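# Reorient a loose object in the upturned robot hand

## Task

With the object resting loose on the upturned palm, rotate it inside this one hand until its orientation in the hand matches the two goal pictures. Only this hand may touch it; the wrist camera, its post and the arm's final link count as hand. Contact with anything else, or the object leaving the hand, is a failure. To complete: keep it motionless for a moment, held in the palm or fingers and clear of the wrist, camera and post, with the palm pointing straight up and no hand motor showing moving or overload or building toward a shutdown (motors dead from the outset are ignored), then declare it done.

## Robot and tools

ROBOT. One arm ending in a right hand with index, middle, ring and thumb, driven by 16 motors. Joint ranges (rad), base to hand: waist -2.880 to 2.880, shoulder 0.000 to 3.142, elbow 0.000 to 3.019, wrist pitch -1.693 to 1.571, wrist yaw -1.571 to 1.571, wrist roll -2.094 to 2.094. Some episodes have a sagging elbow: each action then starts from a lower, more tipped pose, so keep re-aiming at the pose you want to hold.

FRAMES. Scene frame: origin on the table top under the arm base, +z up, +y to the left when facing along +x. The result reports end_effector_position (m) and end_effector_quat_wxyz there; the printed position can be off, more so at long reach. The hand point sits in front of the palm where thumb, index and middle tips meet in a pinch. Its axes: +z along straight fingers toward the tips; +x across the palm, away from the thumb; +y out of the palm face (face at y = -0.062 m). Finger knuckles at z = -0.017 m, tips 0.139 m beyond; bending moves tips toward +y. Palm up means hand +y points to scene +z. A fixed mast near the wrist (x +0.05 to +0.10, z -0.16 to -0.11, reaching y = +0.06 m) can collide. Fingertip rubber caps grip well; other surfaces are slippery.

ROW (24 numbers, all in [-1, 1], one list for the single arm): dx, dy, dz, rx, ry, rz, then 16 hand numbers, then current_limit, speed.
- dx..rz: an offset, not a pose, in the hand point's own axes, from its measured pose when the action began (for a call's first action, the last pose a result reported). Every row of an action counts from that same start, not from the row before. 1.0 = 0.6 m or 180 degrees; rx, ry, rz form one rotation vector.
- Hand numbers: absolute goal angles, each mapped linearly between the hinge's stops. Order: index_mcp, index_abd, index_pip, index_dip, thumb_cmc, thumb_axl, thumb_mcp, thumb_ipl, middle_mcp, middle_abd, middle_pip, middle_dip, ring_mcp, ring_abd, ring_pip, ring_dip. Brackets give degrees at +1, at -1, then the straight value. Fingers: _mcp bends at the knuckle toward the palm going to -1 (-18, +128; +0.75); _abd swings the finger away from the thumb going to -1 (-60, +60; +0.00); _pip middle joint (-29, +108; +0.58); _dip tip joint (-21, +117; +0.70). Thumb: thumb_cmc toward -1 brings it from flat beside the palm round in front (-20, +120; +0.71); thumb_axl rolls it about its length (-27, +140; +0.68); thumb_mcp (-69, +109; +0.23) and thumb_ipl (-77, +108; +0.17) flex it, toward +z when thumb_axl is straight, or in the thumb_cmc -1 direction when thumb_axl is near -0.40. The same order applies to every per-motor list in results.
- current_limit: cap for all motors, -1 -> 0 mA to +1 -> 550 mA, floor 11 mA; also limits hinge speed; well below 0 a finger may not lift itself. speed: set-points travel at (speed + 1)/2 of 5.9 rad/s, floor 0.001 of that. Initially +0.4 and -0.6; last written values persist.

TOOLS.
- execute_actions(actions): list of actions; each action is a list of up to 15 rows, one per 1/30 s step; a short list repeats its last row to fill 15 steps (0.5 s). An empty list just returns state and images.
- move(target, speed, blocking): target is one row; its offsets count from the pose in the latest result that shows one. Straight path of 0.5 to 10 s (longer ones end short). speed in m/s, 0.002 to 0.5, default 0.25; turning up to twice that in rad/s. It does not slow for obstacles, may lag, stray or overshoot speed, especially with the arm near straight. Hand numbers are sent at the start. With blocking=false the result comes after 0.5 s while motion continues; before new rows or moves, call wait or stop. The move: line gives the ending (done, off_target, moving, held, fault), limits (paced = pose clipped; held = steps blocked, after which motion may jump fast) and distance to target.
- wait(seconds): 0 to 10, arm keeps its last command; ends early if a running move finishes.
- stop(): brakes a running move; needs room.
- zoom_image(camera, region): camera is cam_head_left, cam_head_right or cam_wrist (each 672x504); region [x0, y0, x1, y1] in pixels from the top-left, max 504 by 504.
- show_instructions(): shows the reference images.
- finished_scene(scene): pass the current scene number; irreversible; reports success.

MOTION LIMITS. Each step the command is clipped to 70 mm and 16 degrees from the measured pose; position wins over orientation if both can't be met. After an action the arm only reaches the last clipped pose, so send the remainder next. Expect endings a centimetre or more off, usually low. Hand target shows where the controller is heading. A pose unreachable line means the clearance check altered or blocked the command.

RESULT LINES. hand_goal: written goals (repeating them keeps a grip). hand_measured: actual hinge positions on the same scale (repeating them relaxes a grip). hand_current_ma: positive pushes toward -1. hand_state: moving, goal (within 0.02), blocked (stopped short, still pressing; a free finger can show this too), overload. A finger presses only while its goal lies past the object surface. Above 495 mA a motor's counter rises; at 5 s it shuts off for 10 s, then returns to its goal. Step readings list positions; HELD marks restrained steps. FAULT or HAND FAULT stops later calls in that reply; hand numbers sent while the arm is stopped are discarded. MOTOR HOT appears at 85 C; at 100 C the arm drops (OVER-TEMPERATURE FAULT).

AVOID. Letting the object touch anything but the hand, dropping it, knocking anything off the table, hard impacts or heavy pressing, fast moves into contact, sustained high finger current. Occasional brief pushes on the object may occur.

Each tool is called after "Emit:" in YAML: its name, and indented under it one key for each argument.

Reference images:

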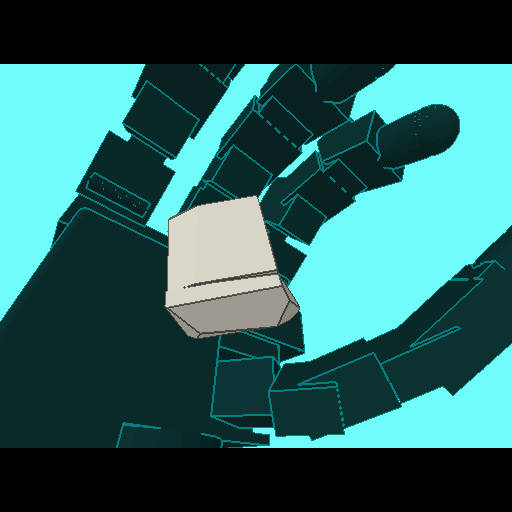

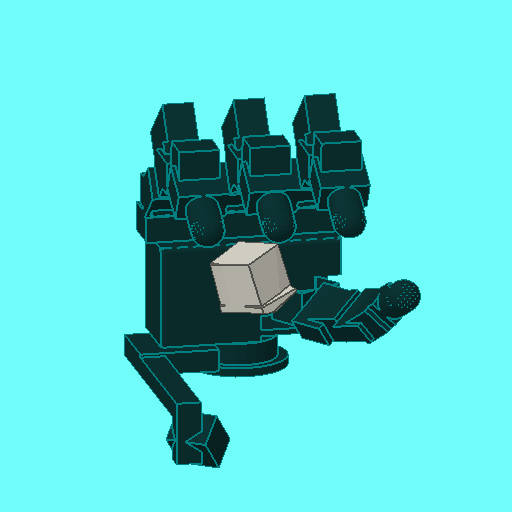

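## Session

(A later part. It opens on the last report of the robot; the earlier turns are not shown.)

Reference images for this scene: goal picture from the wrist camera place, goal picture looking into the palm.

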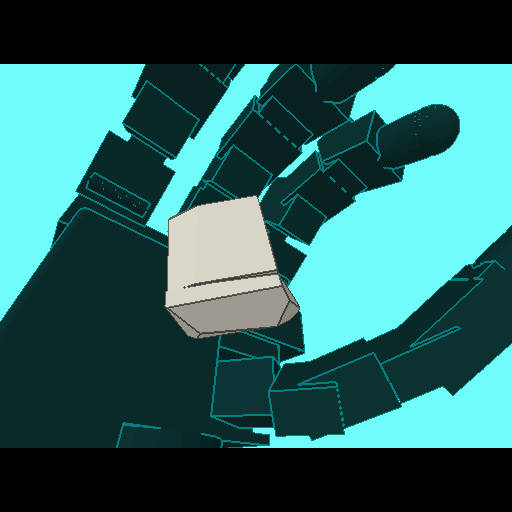

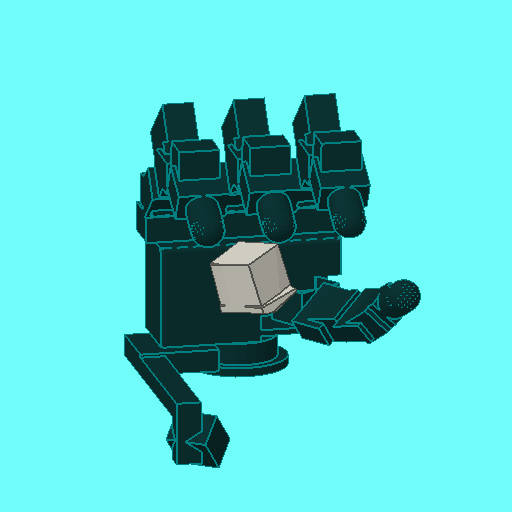

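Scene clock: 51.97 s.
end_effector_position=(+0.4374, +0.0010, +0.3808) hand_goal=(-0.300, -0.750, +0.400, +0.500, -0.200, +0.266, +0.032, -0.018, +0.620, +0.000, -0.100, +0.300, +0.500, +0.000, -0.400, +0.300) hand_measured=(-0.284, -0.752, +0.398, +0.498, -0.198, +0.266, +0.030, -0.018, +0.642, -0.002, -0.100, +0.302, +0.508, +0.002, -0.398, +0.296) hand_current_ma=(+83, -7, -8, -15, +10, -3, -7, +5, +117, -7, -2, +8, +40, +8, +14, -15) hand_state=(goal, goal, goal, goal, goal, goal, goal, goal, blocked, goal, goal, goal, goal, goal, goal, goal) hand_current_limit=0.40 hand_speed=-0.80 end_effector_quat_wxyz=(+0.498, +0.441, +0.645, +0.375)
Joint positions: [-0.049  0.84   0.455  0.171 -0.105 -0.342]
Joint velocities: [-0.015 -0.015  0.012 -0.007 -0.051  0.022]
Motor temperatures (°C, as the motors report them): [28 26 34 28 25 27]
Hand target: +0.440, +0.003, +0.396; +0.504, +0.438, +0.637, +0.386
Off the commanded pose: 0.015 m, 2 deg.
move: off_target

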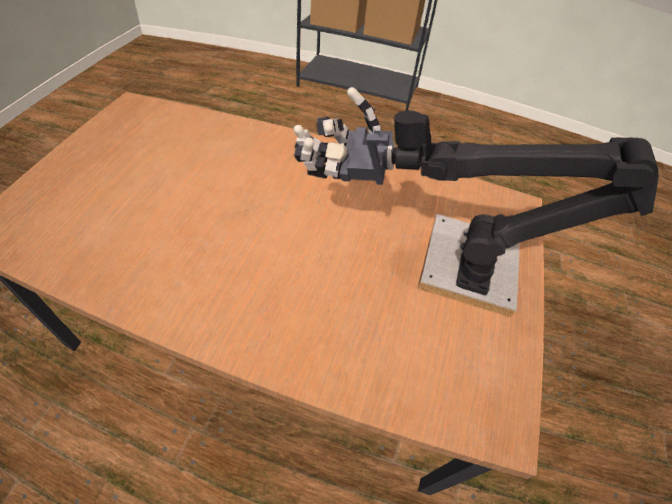

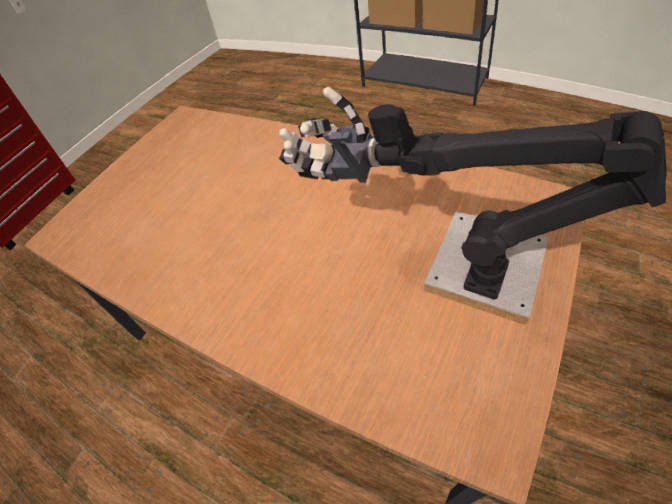

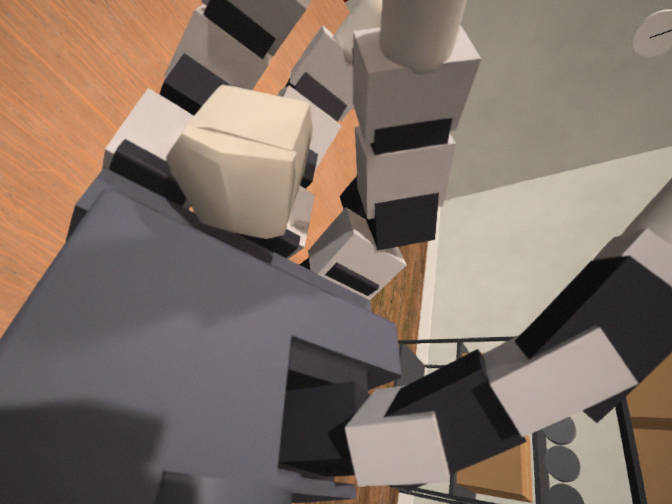

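Repeat the roll onto the ring.

Emit:
move:
  target: [0,0.025,0,-0.01,0,0.055,-0.1,0,0,0.3,-0.2,0.266,0.032,-0.018,0.62,0,-0.2,0.3,0.6,0,-0.6,0,0.4,-0.5]
  speed: 0.15

Emit:
move:
  target: [0,0.02,0,-0.005,0,0,-0.1,0,0,0.3,-0.2,0.266,0.032,-0.018,0.42,0,-0.2,0.3,0.75,-0.3,-0.9,0,0.4,-0.8]
  speed: 0.15

Emit:
move:
  target: [0,0.02,0,-0.04,0,0.07,-0.1,0,0,0.3,-0.2,0.266,0.032,-0.018,0.42,0,-0.2,0.3,0.6,0.5,-0.85,-0.1,0.4,-0.8]
  speed: 0.15

Emit:
zoom_image:
  camera: "cam_head_left"
  region: [270, 70, 430, 200]

Scene clock: 53.27 s.
end_effector_position=(+0.4385, +0.0045, +0.3803) hand_goal=(-0.100, +0.000, +0.000, +0.300, -0.200, +0.266, +0.032, -0.018, +0.620, +0.000, -0.200, +0.300, +0.600, +0.000, -0.600, +0.000) hand_measured=(-0.094, -0.004, +0.002, +0.302, -0.198, +0.266, +0.030, -0.018, +0.642, -0.002, -0.192, +0.302, +0.608, +0.002, -0.596, +0.002) hand_current_ma=(+28, -21, +15, +14, +10, -3, -7, +5, +117, -7, +40, +8, +39, +8, +19, +13) hand_state=(goal, goal, goal, goal, goal, goal, goal, goal, blocked, goal, goal, goal, goal, goal, goal, goal) hand_current_limit=0.40 hand_speed=-0.50 end_effector_quat_wxyz=(+0.465, +0.491, +0.609, +0.415)
Joint positions: [ 0.02   0.84   0.455  0.171 -0.041 -0.168]
Joint velocities: [-0.005 -0.005  0.002 -0.002 -0.007  0.081]
Motor temperatures (°C, as the motors report them): [28 26 34 28 25 27]
Hand target: +0.440, +0.006, +0.395; +0.470, +0.487, +0.599, +0.427
Off the commanded pose: 0.015 m, 2 deg.
move: off_target

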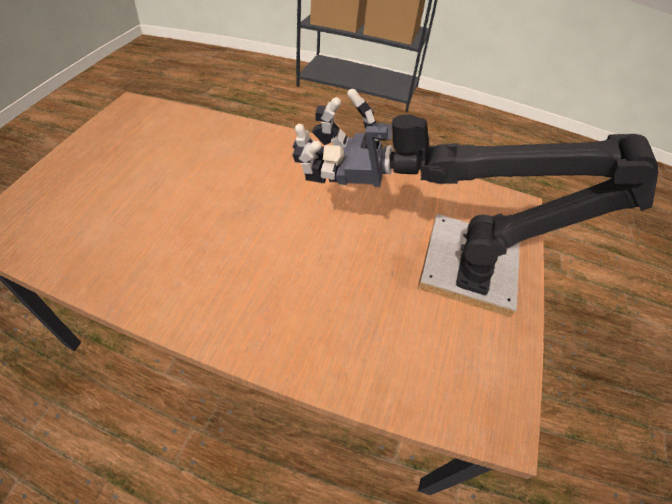

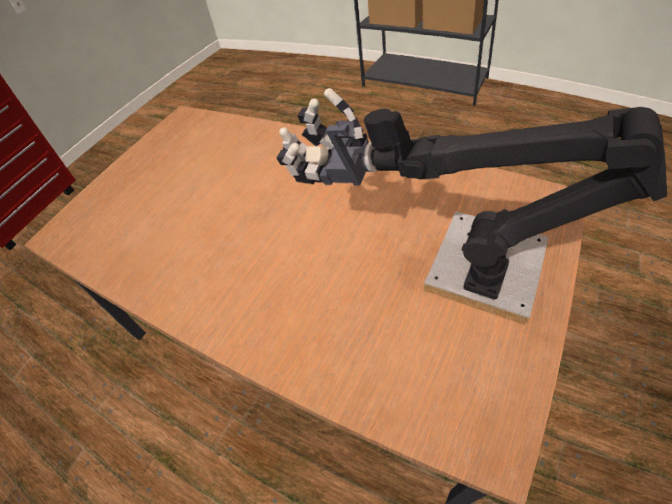

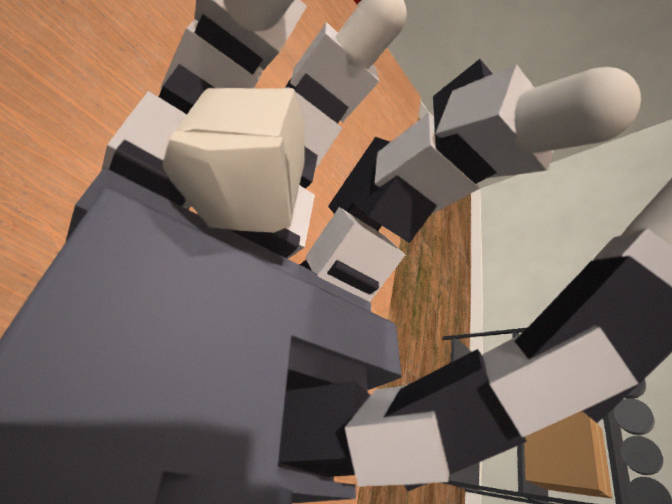

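Scene clock: 54.07 s.
end_effector_position=(+0.4385, +0.0042, +0.3803) hand_goal=(-0.100, +0.000, +0.000, +0.300, -0.200, +0.266, +0.032, -0.018, +0.420, +0.000, -0.200, +0.300, +0.750, -0.300, -0.900, +0.000) hand_measured=(-0.094, -0.004, +0.002, +0.302, -0.198, +0.266, +0.030, -0.018, +0.444, -0.002, -0.194, +0.302, +0.758, -0.296, -0.856, +0.008) hand_current_ma=(+28, -20, +15, +14, +10, -3, -7, +5, +133, -7, +32, +8, +39, +19, +221, +44) hand_state=(goal, goal, goal, goal, goal, goal, goal, goal, blocked, goal, goal, goal, goal, goal, blocked, goal) hand_current_limit=0.40 hand_speed=-0.80 end_effector_quat_wxyz=(+0.465, +0.491, +0.609, +0.414)
Joint positions: [ 0.02   0.84   0.455  0.171 -0.039 -0.168]
Joint velocities: [-0.005 -0.005 -0.007 -0.032  0.081 -0.037]
Motor temperatures (°C, as the motors report them): [28 26 34 28 25 27]
Hand target: +0.441, +0.007, +0.392; +0.469, +0.487, +0.606, +0.419
Off the commanded pose: 0.012 m, 1 deg.
move: off_target

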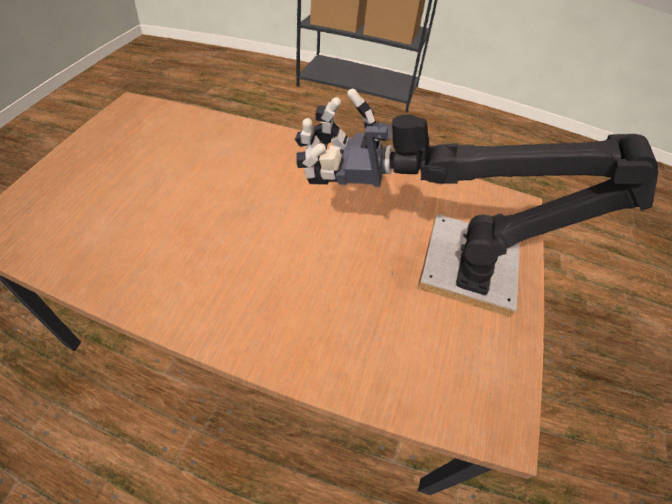

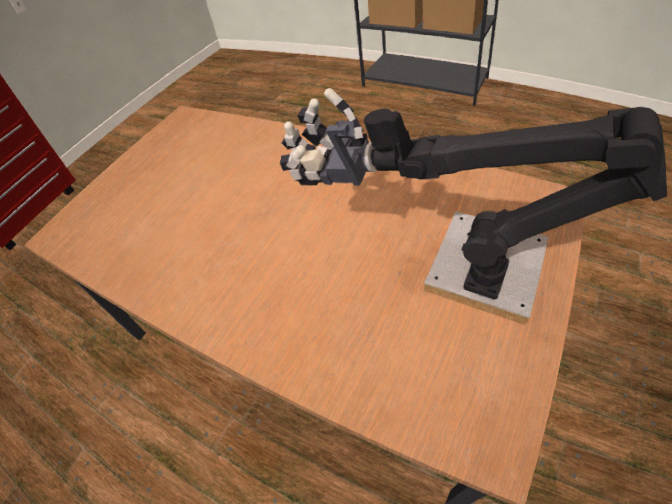

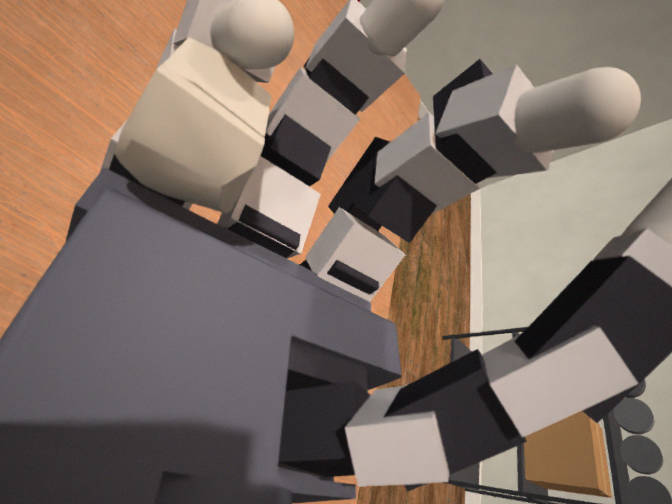

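Scene clock: 55.77 s.
end_effector_position=(+0.4413, +0.0048, +0.3926) hand_goal=(-0.100, +0.000, +0.000, +0.300, -0.200, +0.266, +0.032, -0.018, +0.420, +0.000, -0.200, +0.300, +0.600, +0.500, -0.850, -0.100) hand_measured=(-0.094, -0.002, +0.002, +0.302, -0.198, +0.266, +0.030, -0.018, +0.444, -0.002, -0.194, +0.302, +0.622, +0.496, -0.848, -0.098) hand_current_ma=(+28, -13, +13, +14, +10, -3, -7, +5, +131, -7, +29, +8, +114, -18, +14, +12) hand_state=(goal, goal, goal, goal, goal, goal, goal, goal, blocked, goal, goal, goal, blocked, goal, goal, goal) hand_current_limit=0.40 hand_speed=-0.80 end_effector_quat_wxyz=(+0.448, +0.526, +0.529, +0.492)
Joint positions: [0.092 0.895 0.444 0.348 0.03  0.053]
Joint velocities: [-0.005 -0.005  0.002 -0.002 -0.051  0.022]
Motor temperatures (°C, as the motors report them): [28 26 34 28 25 27]
Hand target: +0.441, +0.006, +0.392; +0.447, +0.525, +0.524, +0.500
Off the commanded pose: 0.002 m, 1 deg.
move: done

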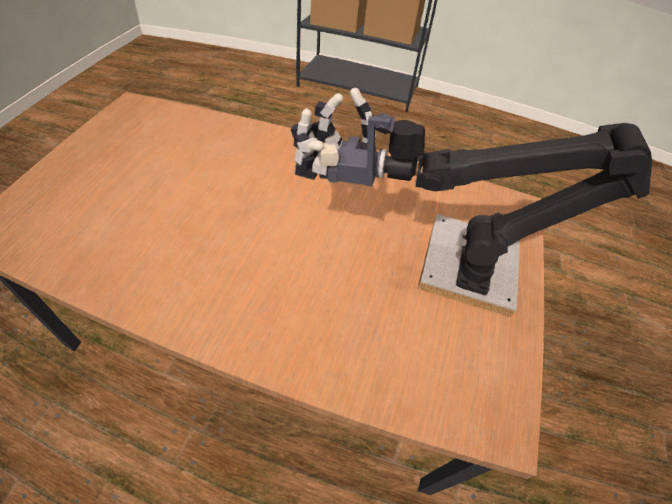

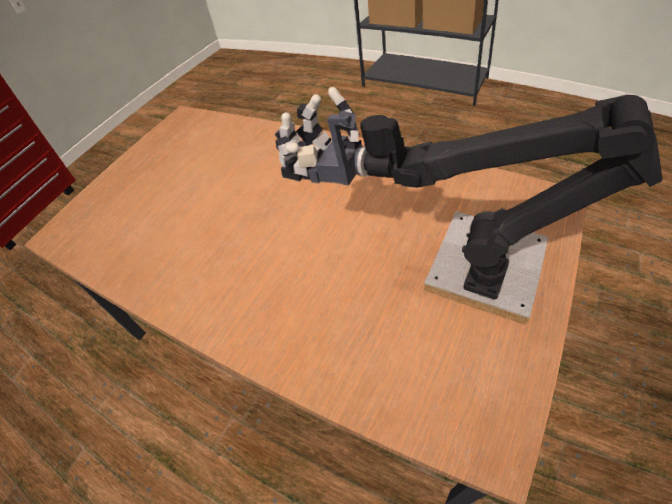

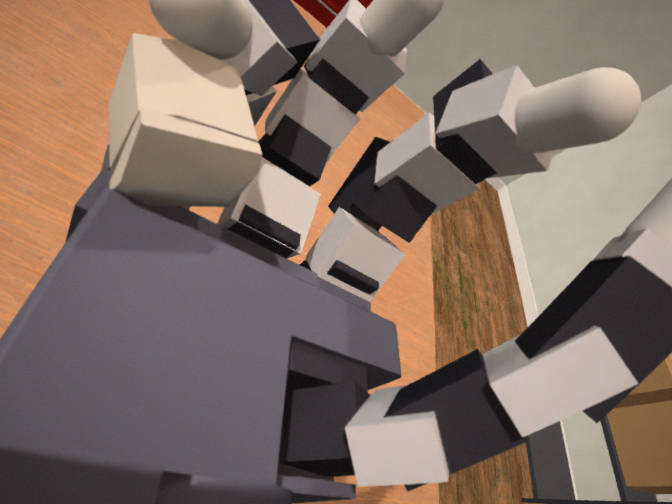

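Region (270, 70, 430, 200) of cam_head_left's 672x504 image, scaled by 3.150, with more detail than that image has; it fills the top 410 rows of this view, and the rest is white.

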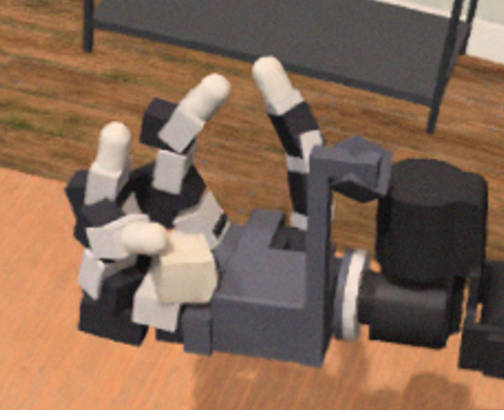

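Emit:
move:
  target: [0,0.01,0,-0.06,0,0.03,-0.1,0,0,0.3,-0.3,0.266,0.032,-0.018,0.42,0,-0.2,0.3,0.85,-0.4,-0.6,0.1,0.4,-0.7]
  speed: 0.15

Emit:
move:
  target: [0,0.03,0,-0.07,0,0.02,-0.1,0,0,0.3,-0.3,0.266,0.032,-0.018,0.8,0,-0.4,0.3,0.85,-0.4,-1,0.1,0.4,-0.8]
  speed: 0.1

Emit:
zoom_image:
  camera: "cam_head_left"
  region: [270, 70, 430, 200]

Scene clock: 57.23 s.
end_effector_position=(+0.4441, +0.0028, +0.3988) hand_goal=(-0.100, +0.000, +0.000, +0.300, -0.300, +0.266, +0.032, -0.018, +0.420, +0.000, -0.200, +0.300, +0.850, -0.400, -0.600, +0.100) hand_measured=(-0.094, -0.002, +0.002, +0.302, -0.292, +0.266, +0.030, -0.018, +0.442, -0.002, -0.196, +0.302, +0.858, -0.396, -0.602, +0.096) hand_current_ma=(+28, -11, +10, +13, +47, -3, -7, +5, +119, -7, +23, +8, +41, +20, -9, -17) hand_state=(goal, goal, goal, goal, goal, goal, goal, goal, blocked, goal, goal, goal, goal, goal, goal, goal) hand_current_limit=0.40 hand_speed=-0.70 end_effector_quat_wxyz=(+0.473, +0.509, +0.461, +0.552)
Joint positions: [0.122 1.041 0.417 0.693 0.084 0.126]
Joint velocities: [-0.005 -0.005 -0.012 -0.007  0.037  0.11 ]
Motor temperatures (°C, as the motors report them): [28 26 34 28 25 27]
Hand target: +0.442, +0.004, +0.399; +0.471, +0.507, +0.455, +0.561
Off the commanded pose: 0.003 m, 1 deg.
move: done

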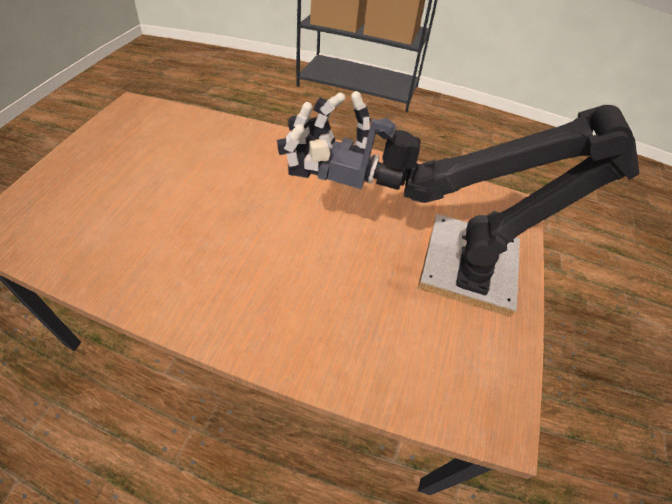

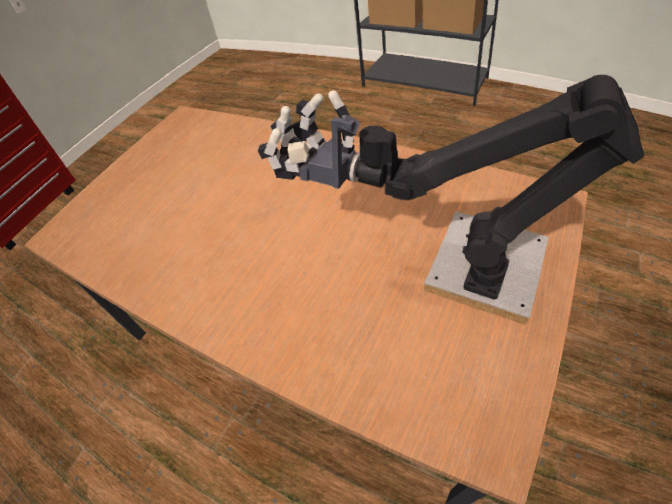

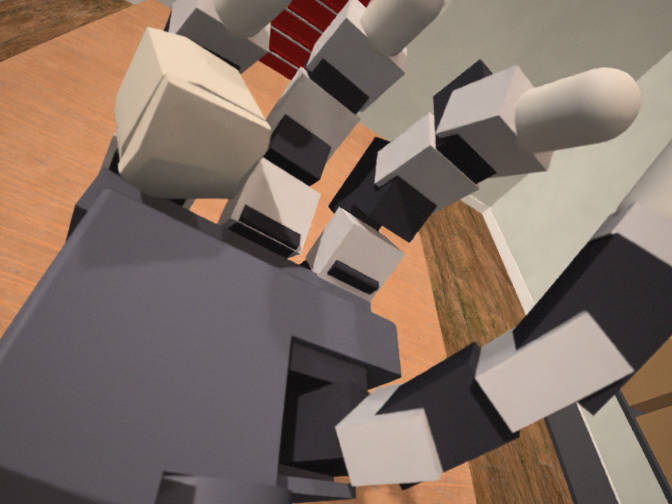

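Scene clock: 58.63 s.
end_effector_position=(+0.4428, -0.0018, +0.4054) hand_goal=(-0.100, +0.000, +0.000, +0.300, -0.300, +0.266, +0.032, -0.018, +0.800, +0.000, -0.400, +0.300, +0.850, -0.400, -1.000, +0.100) hand_measured=(-0.094, -0.002, +0.002, +0.302, -0.292, +0.266, +0.030, -0.018, +0.808, -0.002, -0.396, +0.302, +0.858, -0.398, -0.976, +0.104) hand_current_ma=(+28, -10, +7, +13, +47, -3, -7, +5, +43, -7, +22, +8, +41, +13, +118, +19) hand_state=(goal, goal, goal, goal, goal, goal, goal, goal, goal, goal, goal, goal, goal, goal, blocked, goal) hand_current_limit=0.40 hand_speed=-0.80 end_effector_quat_wxyz=(+0.507, +0.479, +0.395, +0.598)
Joint positions: [0.136 1.214 0.417 1.044 0.136 0.15 ]
Joint velocities: [0.015 0.005 0.007 0.022 0.037 0.037]
Motor temperatures (°C, as the motors report them): [28 26 34 28 25 27]
Hand target: +0.443, +0.000, +0.417; +0.507, +0.470, +0.381, +0.614
Off the commanded pose: 0.012 m, 3 deg.
move: off_target

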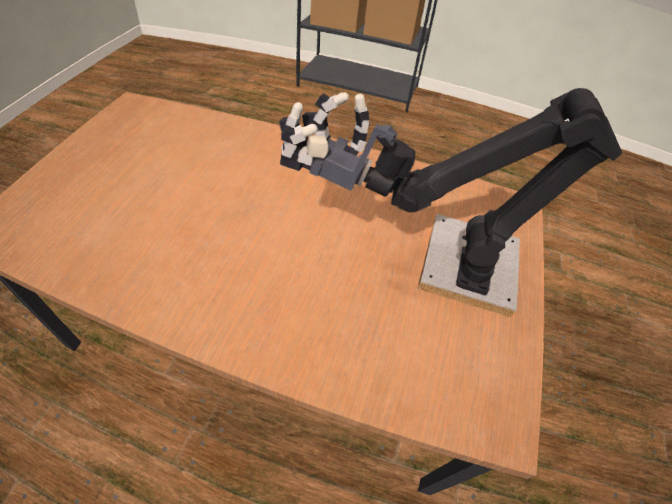

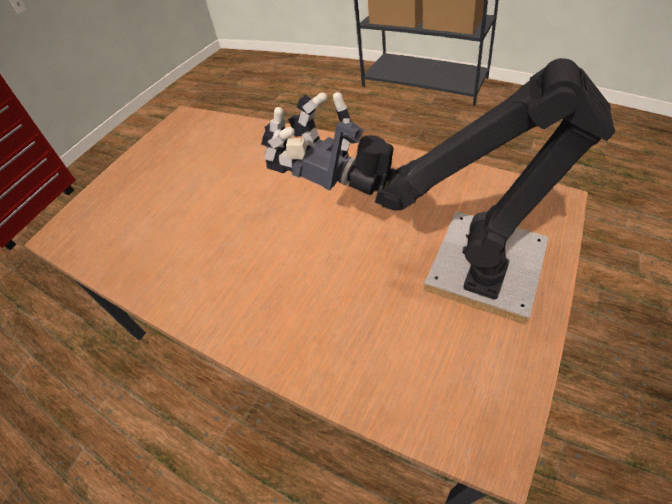

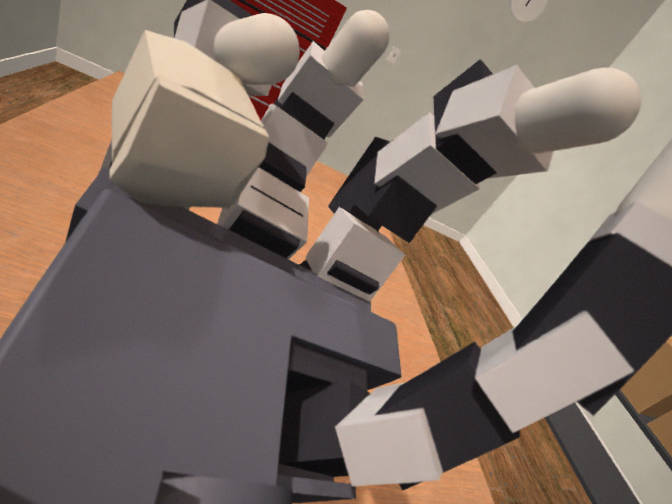

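Region (270, 70, 430, 200) of cam_head_left's 672x504 image, scaled by 3.150, with more detail than that image has; it fills the top 410 rows of this view, and the rest is white.

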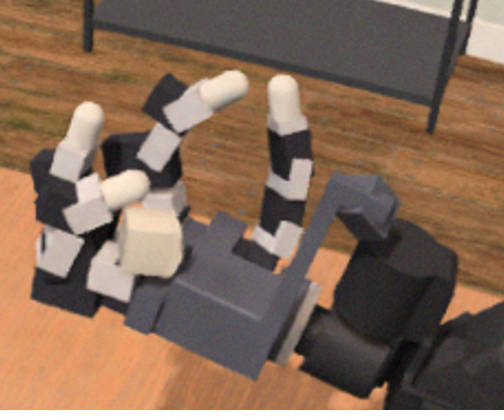

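Release and jiggle the ring knuckle.

Emit:
execute_actions:
  actions:
    - [[0,0.02,0,-0.03,0,0,-0.1,0,0,0.3,-0.3,0.266,0.032,-0.018,0.8,0,-0.4,0.3,0.8,-0.1,-0.85,0.3,0.4,-0.3]]
    - [[0,0.02,0,-0.03,0,0,-0.1,0,0,0.3,-0.3,0.266,0.032,-0.018,0.8,0,-0.4,0.3,0.9,-0.1,-0.85,0.3,0.4,0]]
    - [[0,0.02,0,-0.015,0,0,-0.1,0,0,0.3,-0.3,0.266,0.032,-0.018,0.8,0,-0.4,0.3,0.75,-0.1,-1,0.2,0.4,0]]
    - [[0,0.02,0,-0.015,0,0,-0.1,0,0,0.3,-0.3,0.266,0.032,-0.018,0.8,0,-0.4,0.3,0.85,-0.1,-0.9,0.3,0.4,0]]

Emit:
zoom_image:
  camera: "cam_head_left"
  region: [270, 70, 430, 200]

Scene clock: 60.87 s.
end_effector_position=(+0.4337, -0.0068, +0.4074) hand_goal=(-0.100, +0.000, +0.000, +0.300, -0.300, +0.266, +0.032, -0.018, +0.800, +0.000, -0.400, +0.300, +0.850, -0.100, -0.900, +0.300) hand_measured=(-0.098, -0.002, +0.000, +0.302, -0.292, +0.266, +0.032, -0.018, +0.812, -0.002, -0.396, +0.302, +0.856, -0.104, -0.906, +0.296) hand_current_ma=(+15, -9, +5, +12, +47, -3, -4, +5, +59, -7, +17, +8, +28, -14, -29, -20) hand_state=(goal, goal, goal, goal, goal, goal, goal, goal, goal, goal, goal, goal, goal, goal, goal, goal) hand_current_limit=0.40 hand_speed=0.00 end_effector_quat_wxyz=(+0.533, +0.450, +0.350, +0.626)
Joint positions: [0.136 1.331 0.417 1.289 0.16  0.148]
Joint velocities: [-0.015  0.005  0.002 -0.007 -0.051  0.066]
Motor temperatures (°C, as the motors report them): [28 26 34 28 25 27]
Hand target: +0.432, -0.009, +0.416; +0.541, +0.441, +0.340, +0.631
Off the commanded pose: 0.009 m, 2 deg.
Step readings (end_effector_position; steps 1 to 15: 1st action; 16 to 30: 2nd action; 31 to 45: 3rd action; 46 to 60: 4th action):
0: (+0.4425, -0.0019, +0.4058)
1: (+0.4412, -0.0026, +0.4074)
2: (+0.4396, -0.0036, +0.4091)
4: (+0.4382, -0.0041, +0.4097)
8: (+0.4412, -0.0037, +0.4040)
15: (+0.4409, -0.0038, +0.4043)
16: (+0.4394, -0.0045, +0.4057)
17: (+0.4372, -0.0056, +0.4075)
19: (+0.4356, -0.0062, +0.4076)
23: (+0.4384, -0.0058, +0.4018)
30: (+0.4380, -0.0059, +0.4022)
31: (+0.4377, -0.0060, +0.4026)
32: (+0.4372, -0.0061, +0.4031)
34: (+0.4363, -0.0062, +0.4043)
38: (+0.4358, -0.0064, +0.4049)
45: (+0.4358, -0.0064, +0.4049)
46: (+0.4355, -0.0065, +0.4053)
47: (+0.4349, -0.0066, +0.4060)
49: (+0.4341, -0.0068, +0.4070)
53: (+0.4337, -0.0068, +0.4074)
60: end_effector_position above

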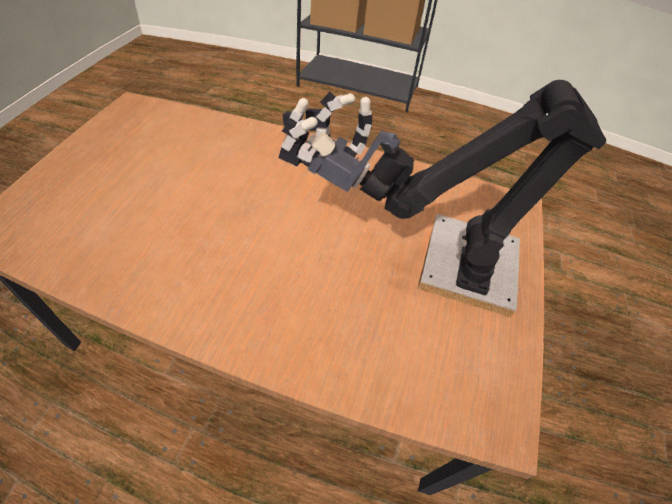

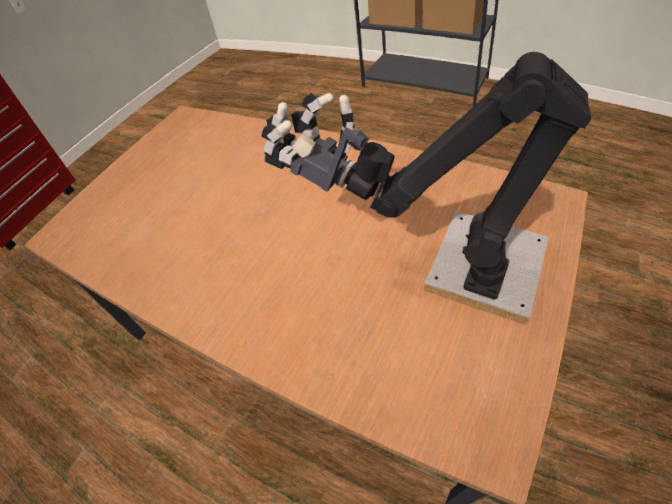

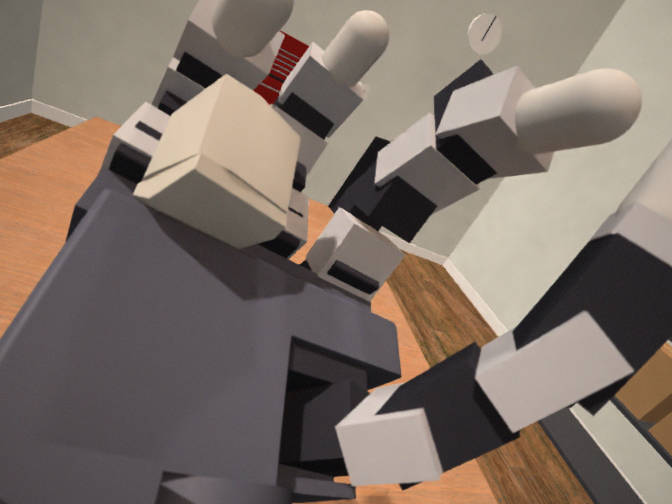

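Region (270, 70, 430, 200) of cam_head_left's 672x504 image, scaled by 3.150, with more detail than that image has; it fills the top 410 rows of this view, and the rest is white.

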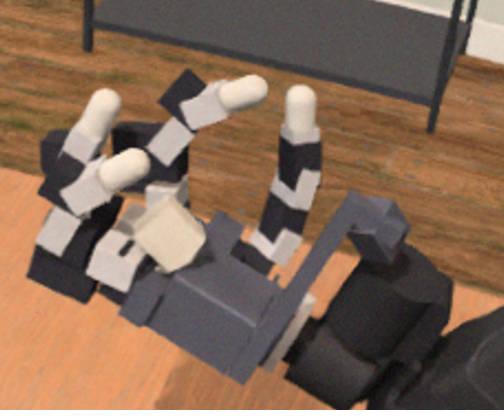

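Emit:
move:
  target: [0,-0.01,0,0.1,0,-0.03,-0.1,0,0,0.3,-0.3,0.266,0.032,-0.018,0.65,0,-0.4,0.3,0.9,0,-0.7,0.3,0.4,-0.8]
  speed: 0.12

Emit:
zoom_image:
  camera: "cam_head_left"
  region: [270, 80, 430, 210]

Scene clock: 62.73 s.
end_effector_position=(+0.4368, -0.0034, +0.3963) hand_goal=(-0.100, +0.000, +0.000, +0.300, -0.300, +0.266, +0.032, -0.018, +0.650, +0.000, -0.400, +0.300, +0.900, +0.000, -0.700, +0.300) hand_measured=(-0.098, -0.002, +0.000, +0.302, -0.292, +0.266, +0.032, -0.018, +0.670, -0.002, -0.396, +0.302, +0.908, -0.004, -0.702, +0.296) hand_current_ma=(+14, -9, +5, +12, +47, -3, -4, +5, +110, -7, +15, +8, +40, -14, -11, -17) hand_state=(goal, goal, goal, goal, goal, goal, goal, goal, blocked, goal, goal, goal, goal, goal, goal, goal) hand_current_limit=0.40 hand_speed=-0.80 end_effector_quat_wxyz=(+0.480, +0.512, +0.465, +0.539)
Joint positions: [0.107 1.009 0.399 0.665 0.086 0.106]
Joint velocities: [-0.005 -0.005 -0.002 -0.017  0.022  0.066]
Motor temperatures (°C, as the motors report them): [28 26 34 28 25 27]
Hand target: +0.436, -0.006, +0.401; +0.486, +0.509, +0.465, +0.536
Off the commanded pose: 0.006 m, 1 deg.
move: done

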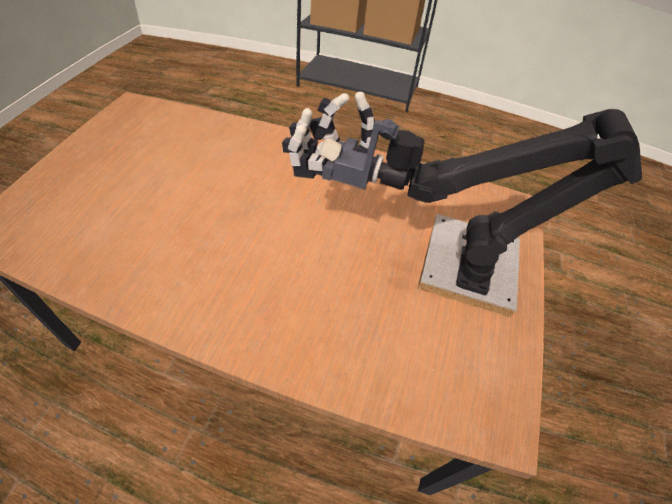

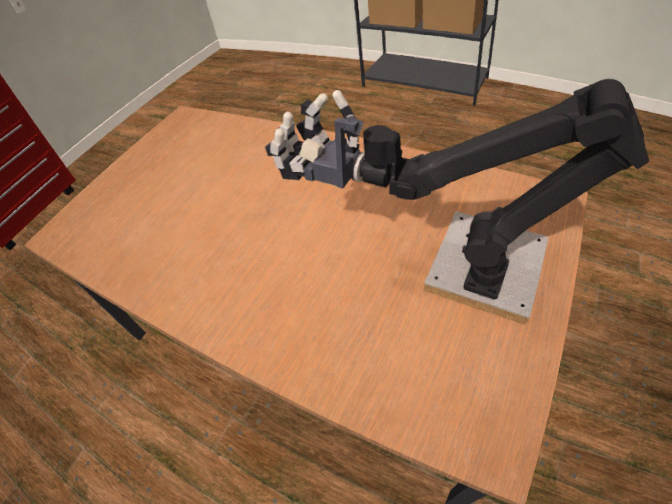

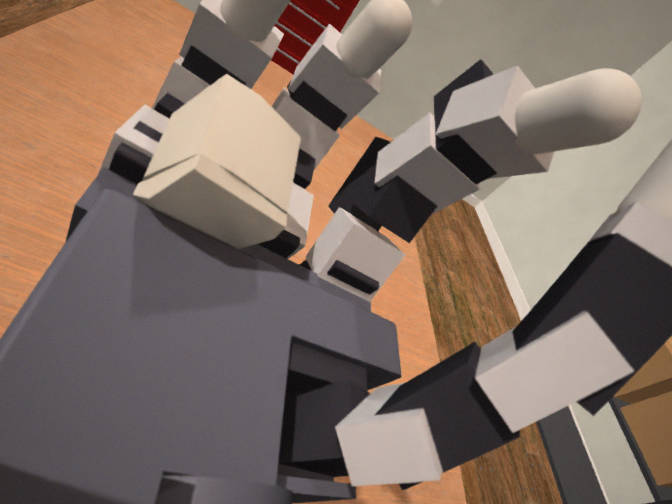

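Region (270, 80, 430, 210) of cam_head_left's 672x504 image, scaled by 3.150, with more detail than that image has; it fills the top 410 rows of this view, and the rest is white.

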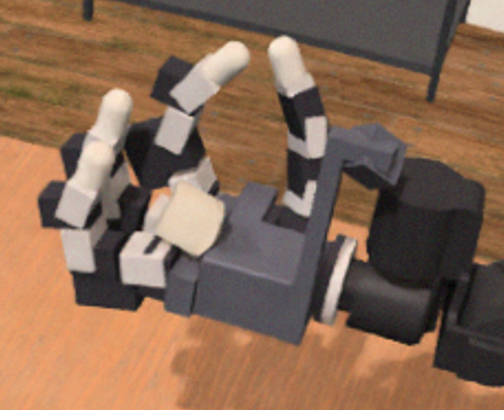

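Emit:
move:
  target: [0,0.01,0,0,0,0,-0.1,0,0,0.3,-0.3,0.266,0.032,-0.018,0.1,0,-0.2,0.3,0.15,0,-0.3,0.3,0.4,-0.75]
  speed: 0.12

Emit:
zoom_image:
  camera: "cam_head_left"
  region: [270, 80, 430, 210]

Scene clock: 64.47 s.
end_effector_position=(+0.4377, -0.0033, +0.3934) hand_goal=(-0.100, +0.000, +0.000, +0.300, -0.300, +0.266, +0.032, -0.018, +0.100, +0.000, -0.200, +0.300, +0.150, +0.000, -0.300, +0.300) hand_measured=(-0.098, -0.002, +0.000, +0.302, -0.292, +0.266, +0.032, -0.018, +0.116, -0.002, -0.202, +0.302, +0.168, -0.004, -0.302, +0.296) hand_current_ma=(+14, -9, +5, +12, +47, -3, -4, +5, +87, -7, -11, +8, +99, -14, -11, -16) hand_state=(goal, goal, goal, goal, goal, goal, goal, goal, goal, goal, goal, goal, goal, goal, goal, goal) hand_current_limit=0.40 hand_speed=-0.75 end_effector_quat_wxyz=(+0.478, +0.515, +0.469, +0.535)
Joint positions: [0.107 1.006 0.399 0.647 0.086 0.106]
Joint velocities: [-0.015 -0.005 -0.017 -0.002  0.022 -0.051]
Motor temperatures (°C, as the motors report them): [28 26 34 28 25 27]
Hand target: +0.437, -0.004, +0.402; +0.480, +0.512, +0.465, +0.539
Off the commanded pose: 0.009 m, 1 deg.
move: done

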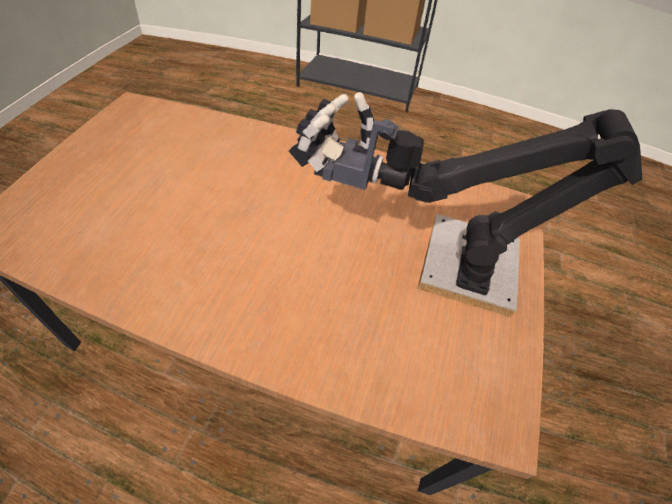

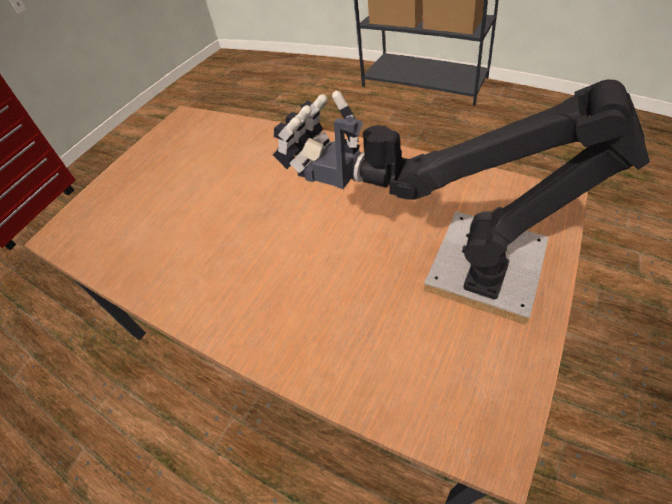

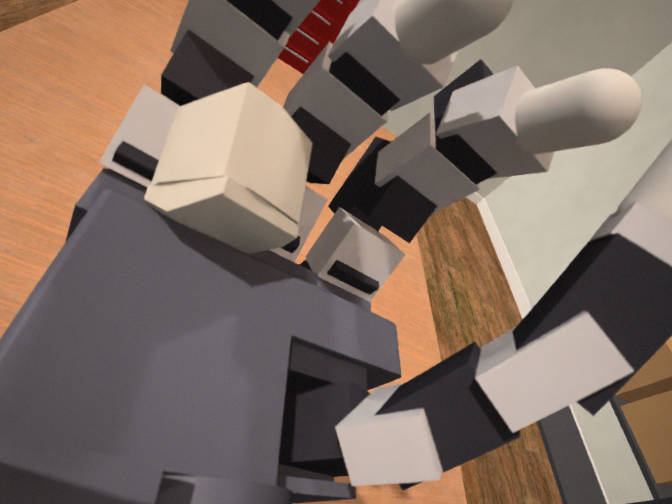

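Region (270, 80, 430, 210) of cam_head_left's 672x504 image, scaled by 3.150, with more detail than that image has; it fills the top 410 rows of this view, and the rest is white.

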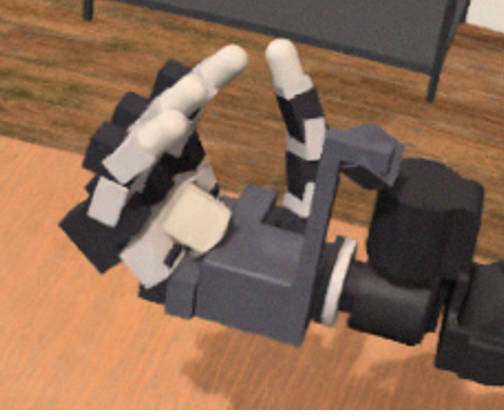

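Emit:
move:
  target: [0,0.015,0,-0.005,0,0,-0.1,0,0,0.3,-0.3,0.266,0.032,-0.018,-0.5,0,0.3,0.5,-0.4,0,0.3,0.5,0.4,-0.75]
  speed: 0.12

Emit:
zoom_image:
  camera: "cam_head_left"
  region: [270, 80, 430, 210]

Scene clock: 66.00 s.
end_effector_position=(+0.4377, -0.0033, +0.3934) hand_goal=(-0.100, +0.000, +0.000, +0.300, -0.300, +0.266, +0.032, -0.018, -0.500, +0.000, +0.300, +0.500, -0.400, +0.000, +0.300, +0.500) hand_measured=(-0.098, -0.002, +0.000, +0.302, -0.292, +0.266, +0.032, -0.018, -0.482, +0.002, +0.296, +0.498, -0.396, -0.002, +0.296, +0.496) hand_current_ma=(+14, -9, +5, +12, +47, -3, -4, +5, +93, +9, -21, -16, +26, -13, -19, -16) hand_state=(goal, goal, goal, goal, goal, goal, goal, goal, goal, goal, goal, goal, goal, goal, goal, goal) hand_current_limit=0.40 hand_speed=-0.75 end_effector_quat_wxyz=(+0.478, +0.515, +0.469, +0.535)
Joint positions: [0.107 1.006 0.399 0.647 0.086 0.106]
Joint velocities: [-0.005 -0.005 -0.002  0.022  0.007 -0.066]
Motor temperatures (°C, as the motors report them): [28 26 34 28 25 27]
Hand target: +0.437, -0.004, +0.402; +0.482, +0.512, +0.465, +0.539
Off the commanded pose: 0.009 m, 1 deg.
move: done

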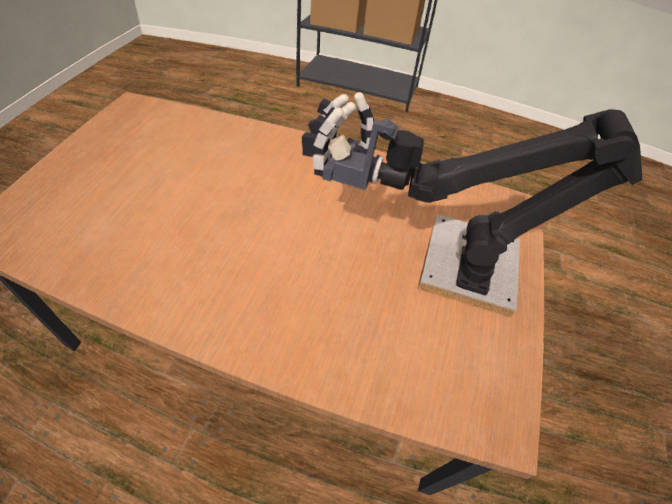

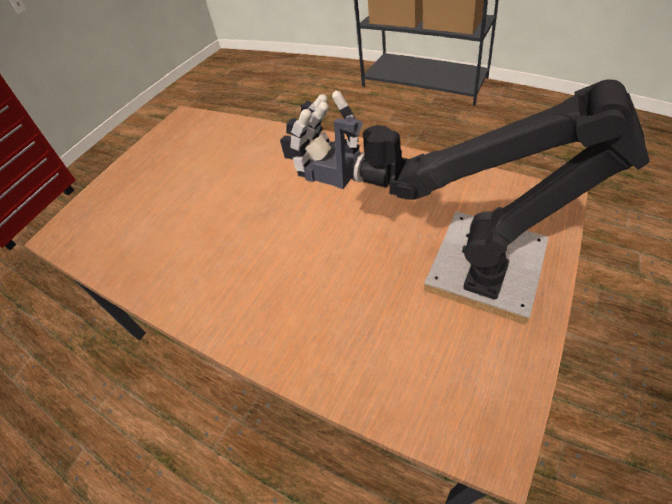

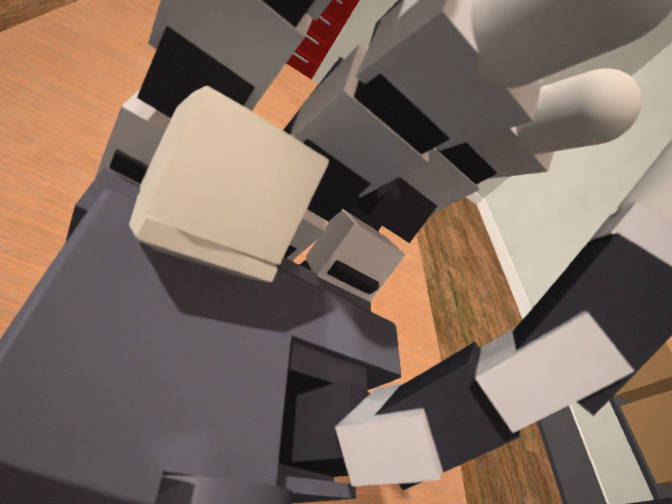

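Region (270, 80, 430, 210) of cam_head_left's 672x504 image, scaled by 3.150, with more detail than that image has; it fills the top 410 rows of this view, and the rest is white.

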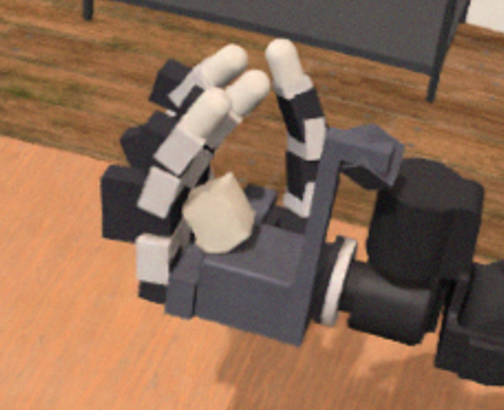

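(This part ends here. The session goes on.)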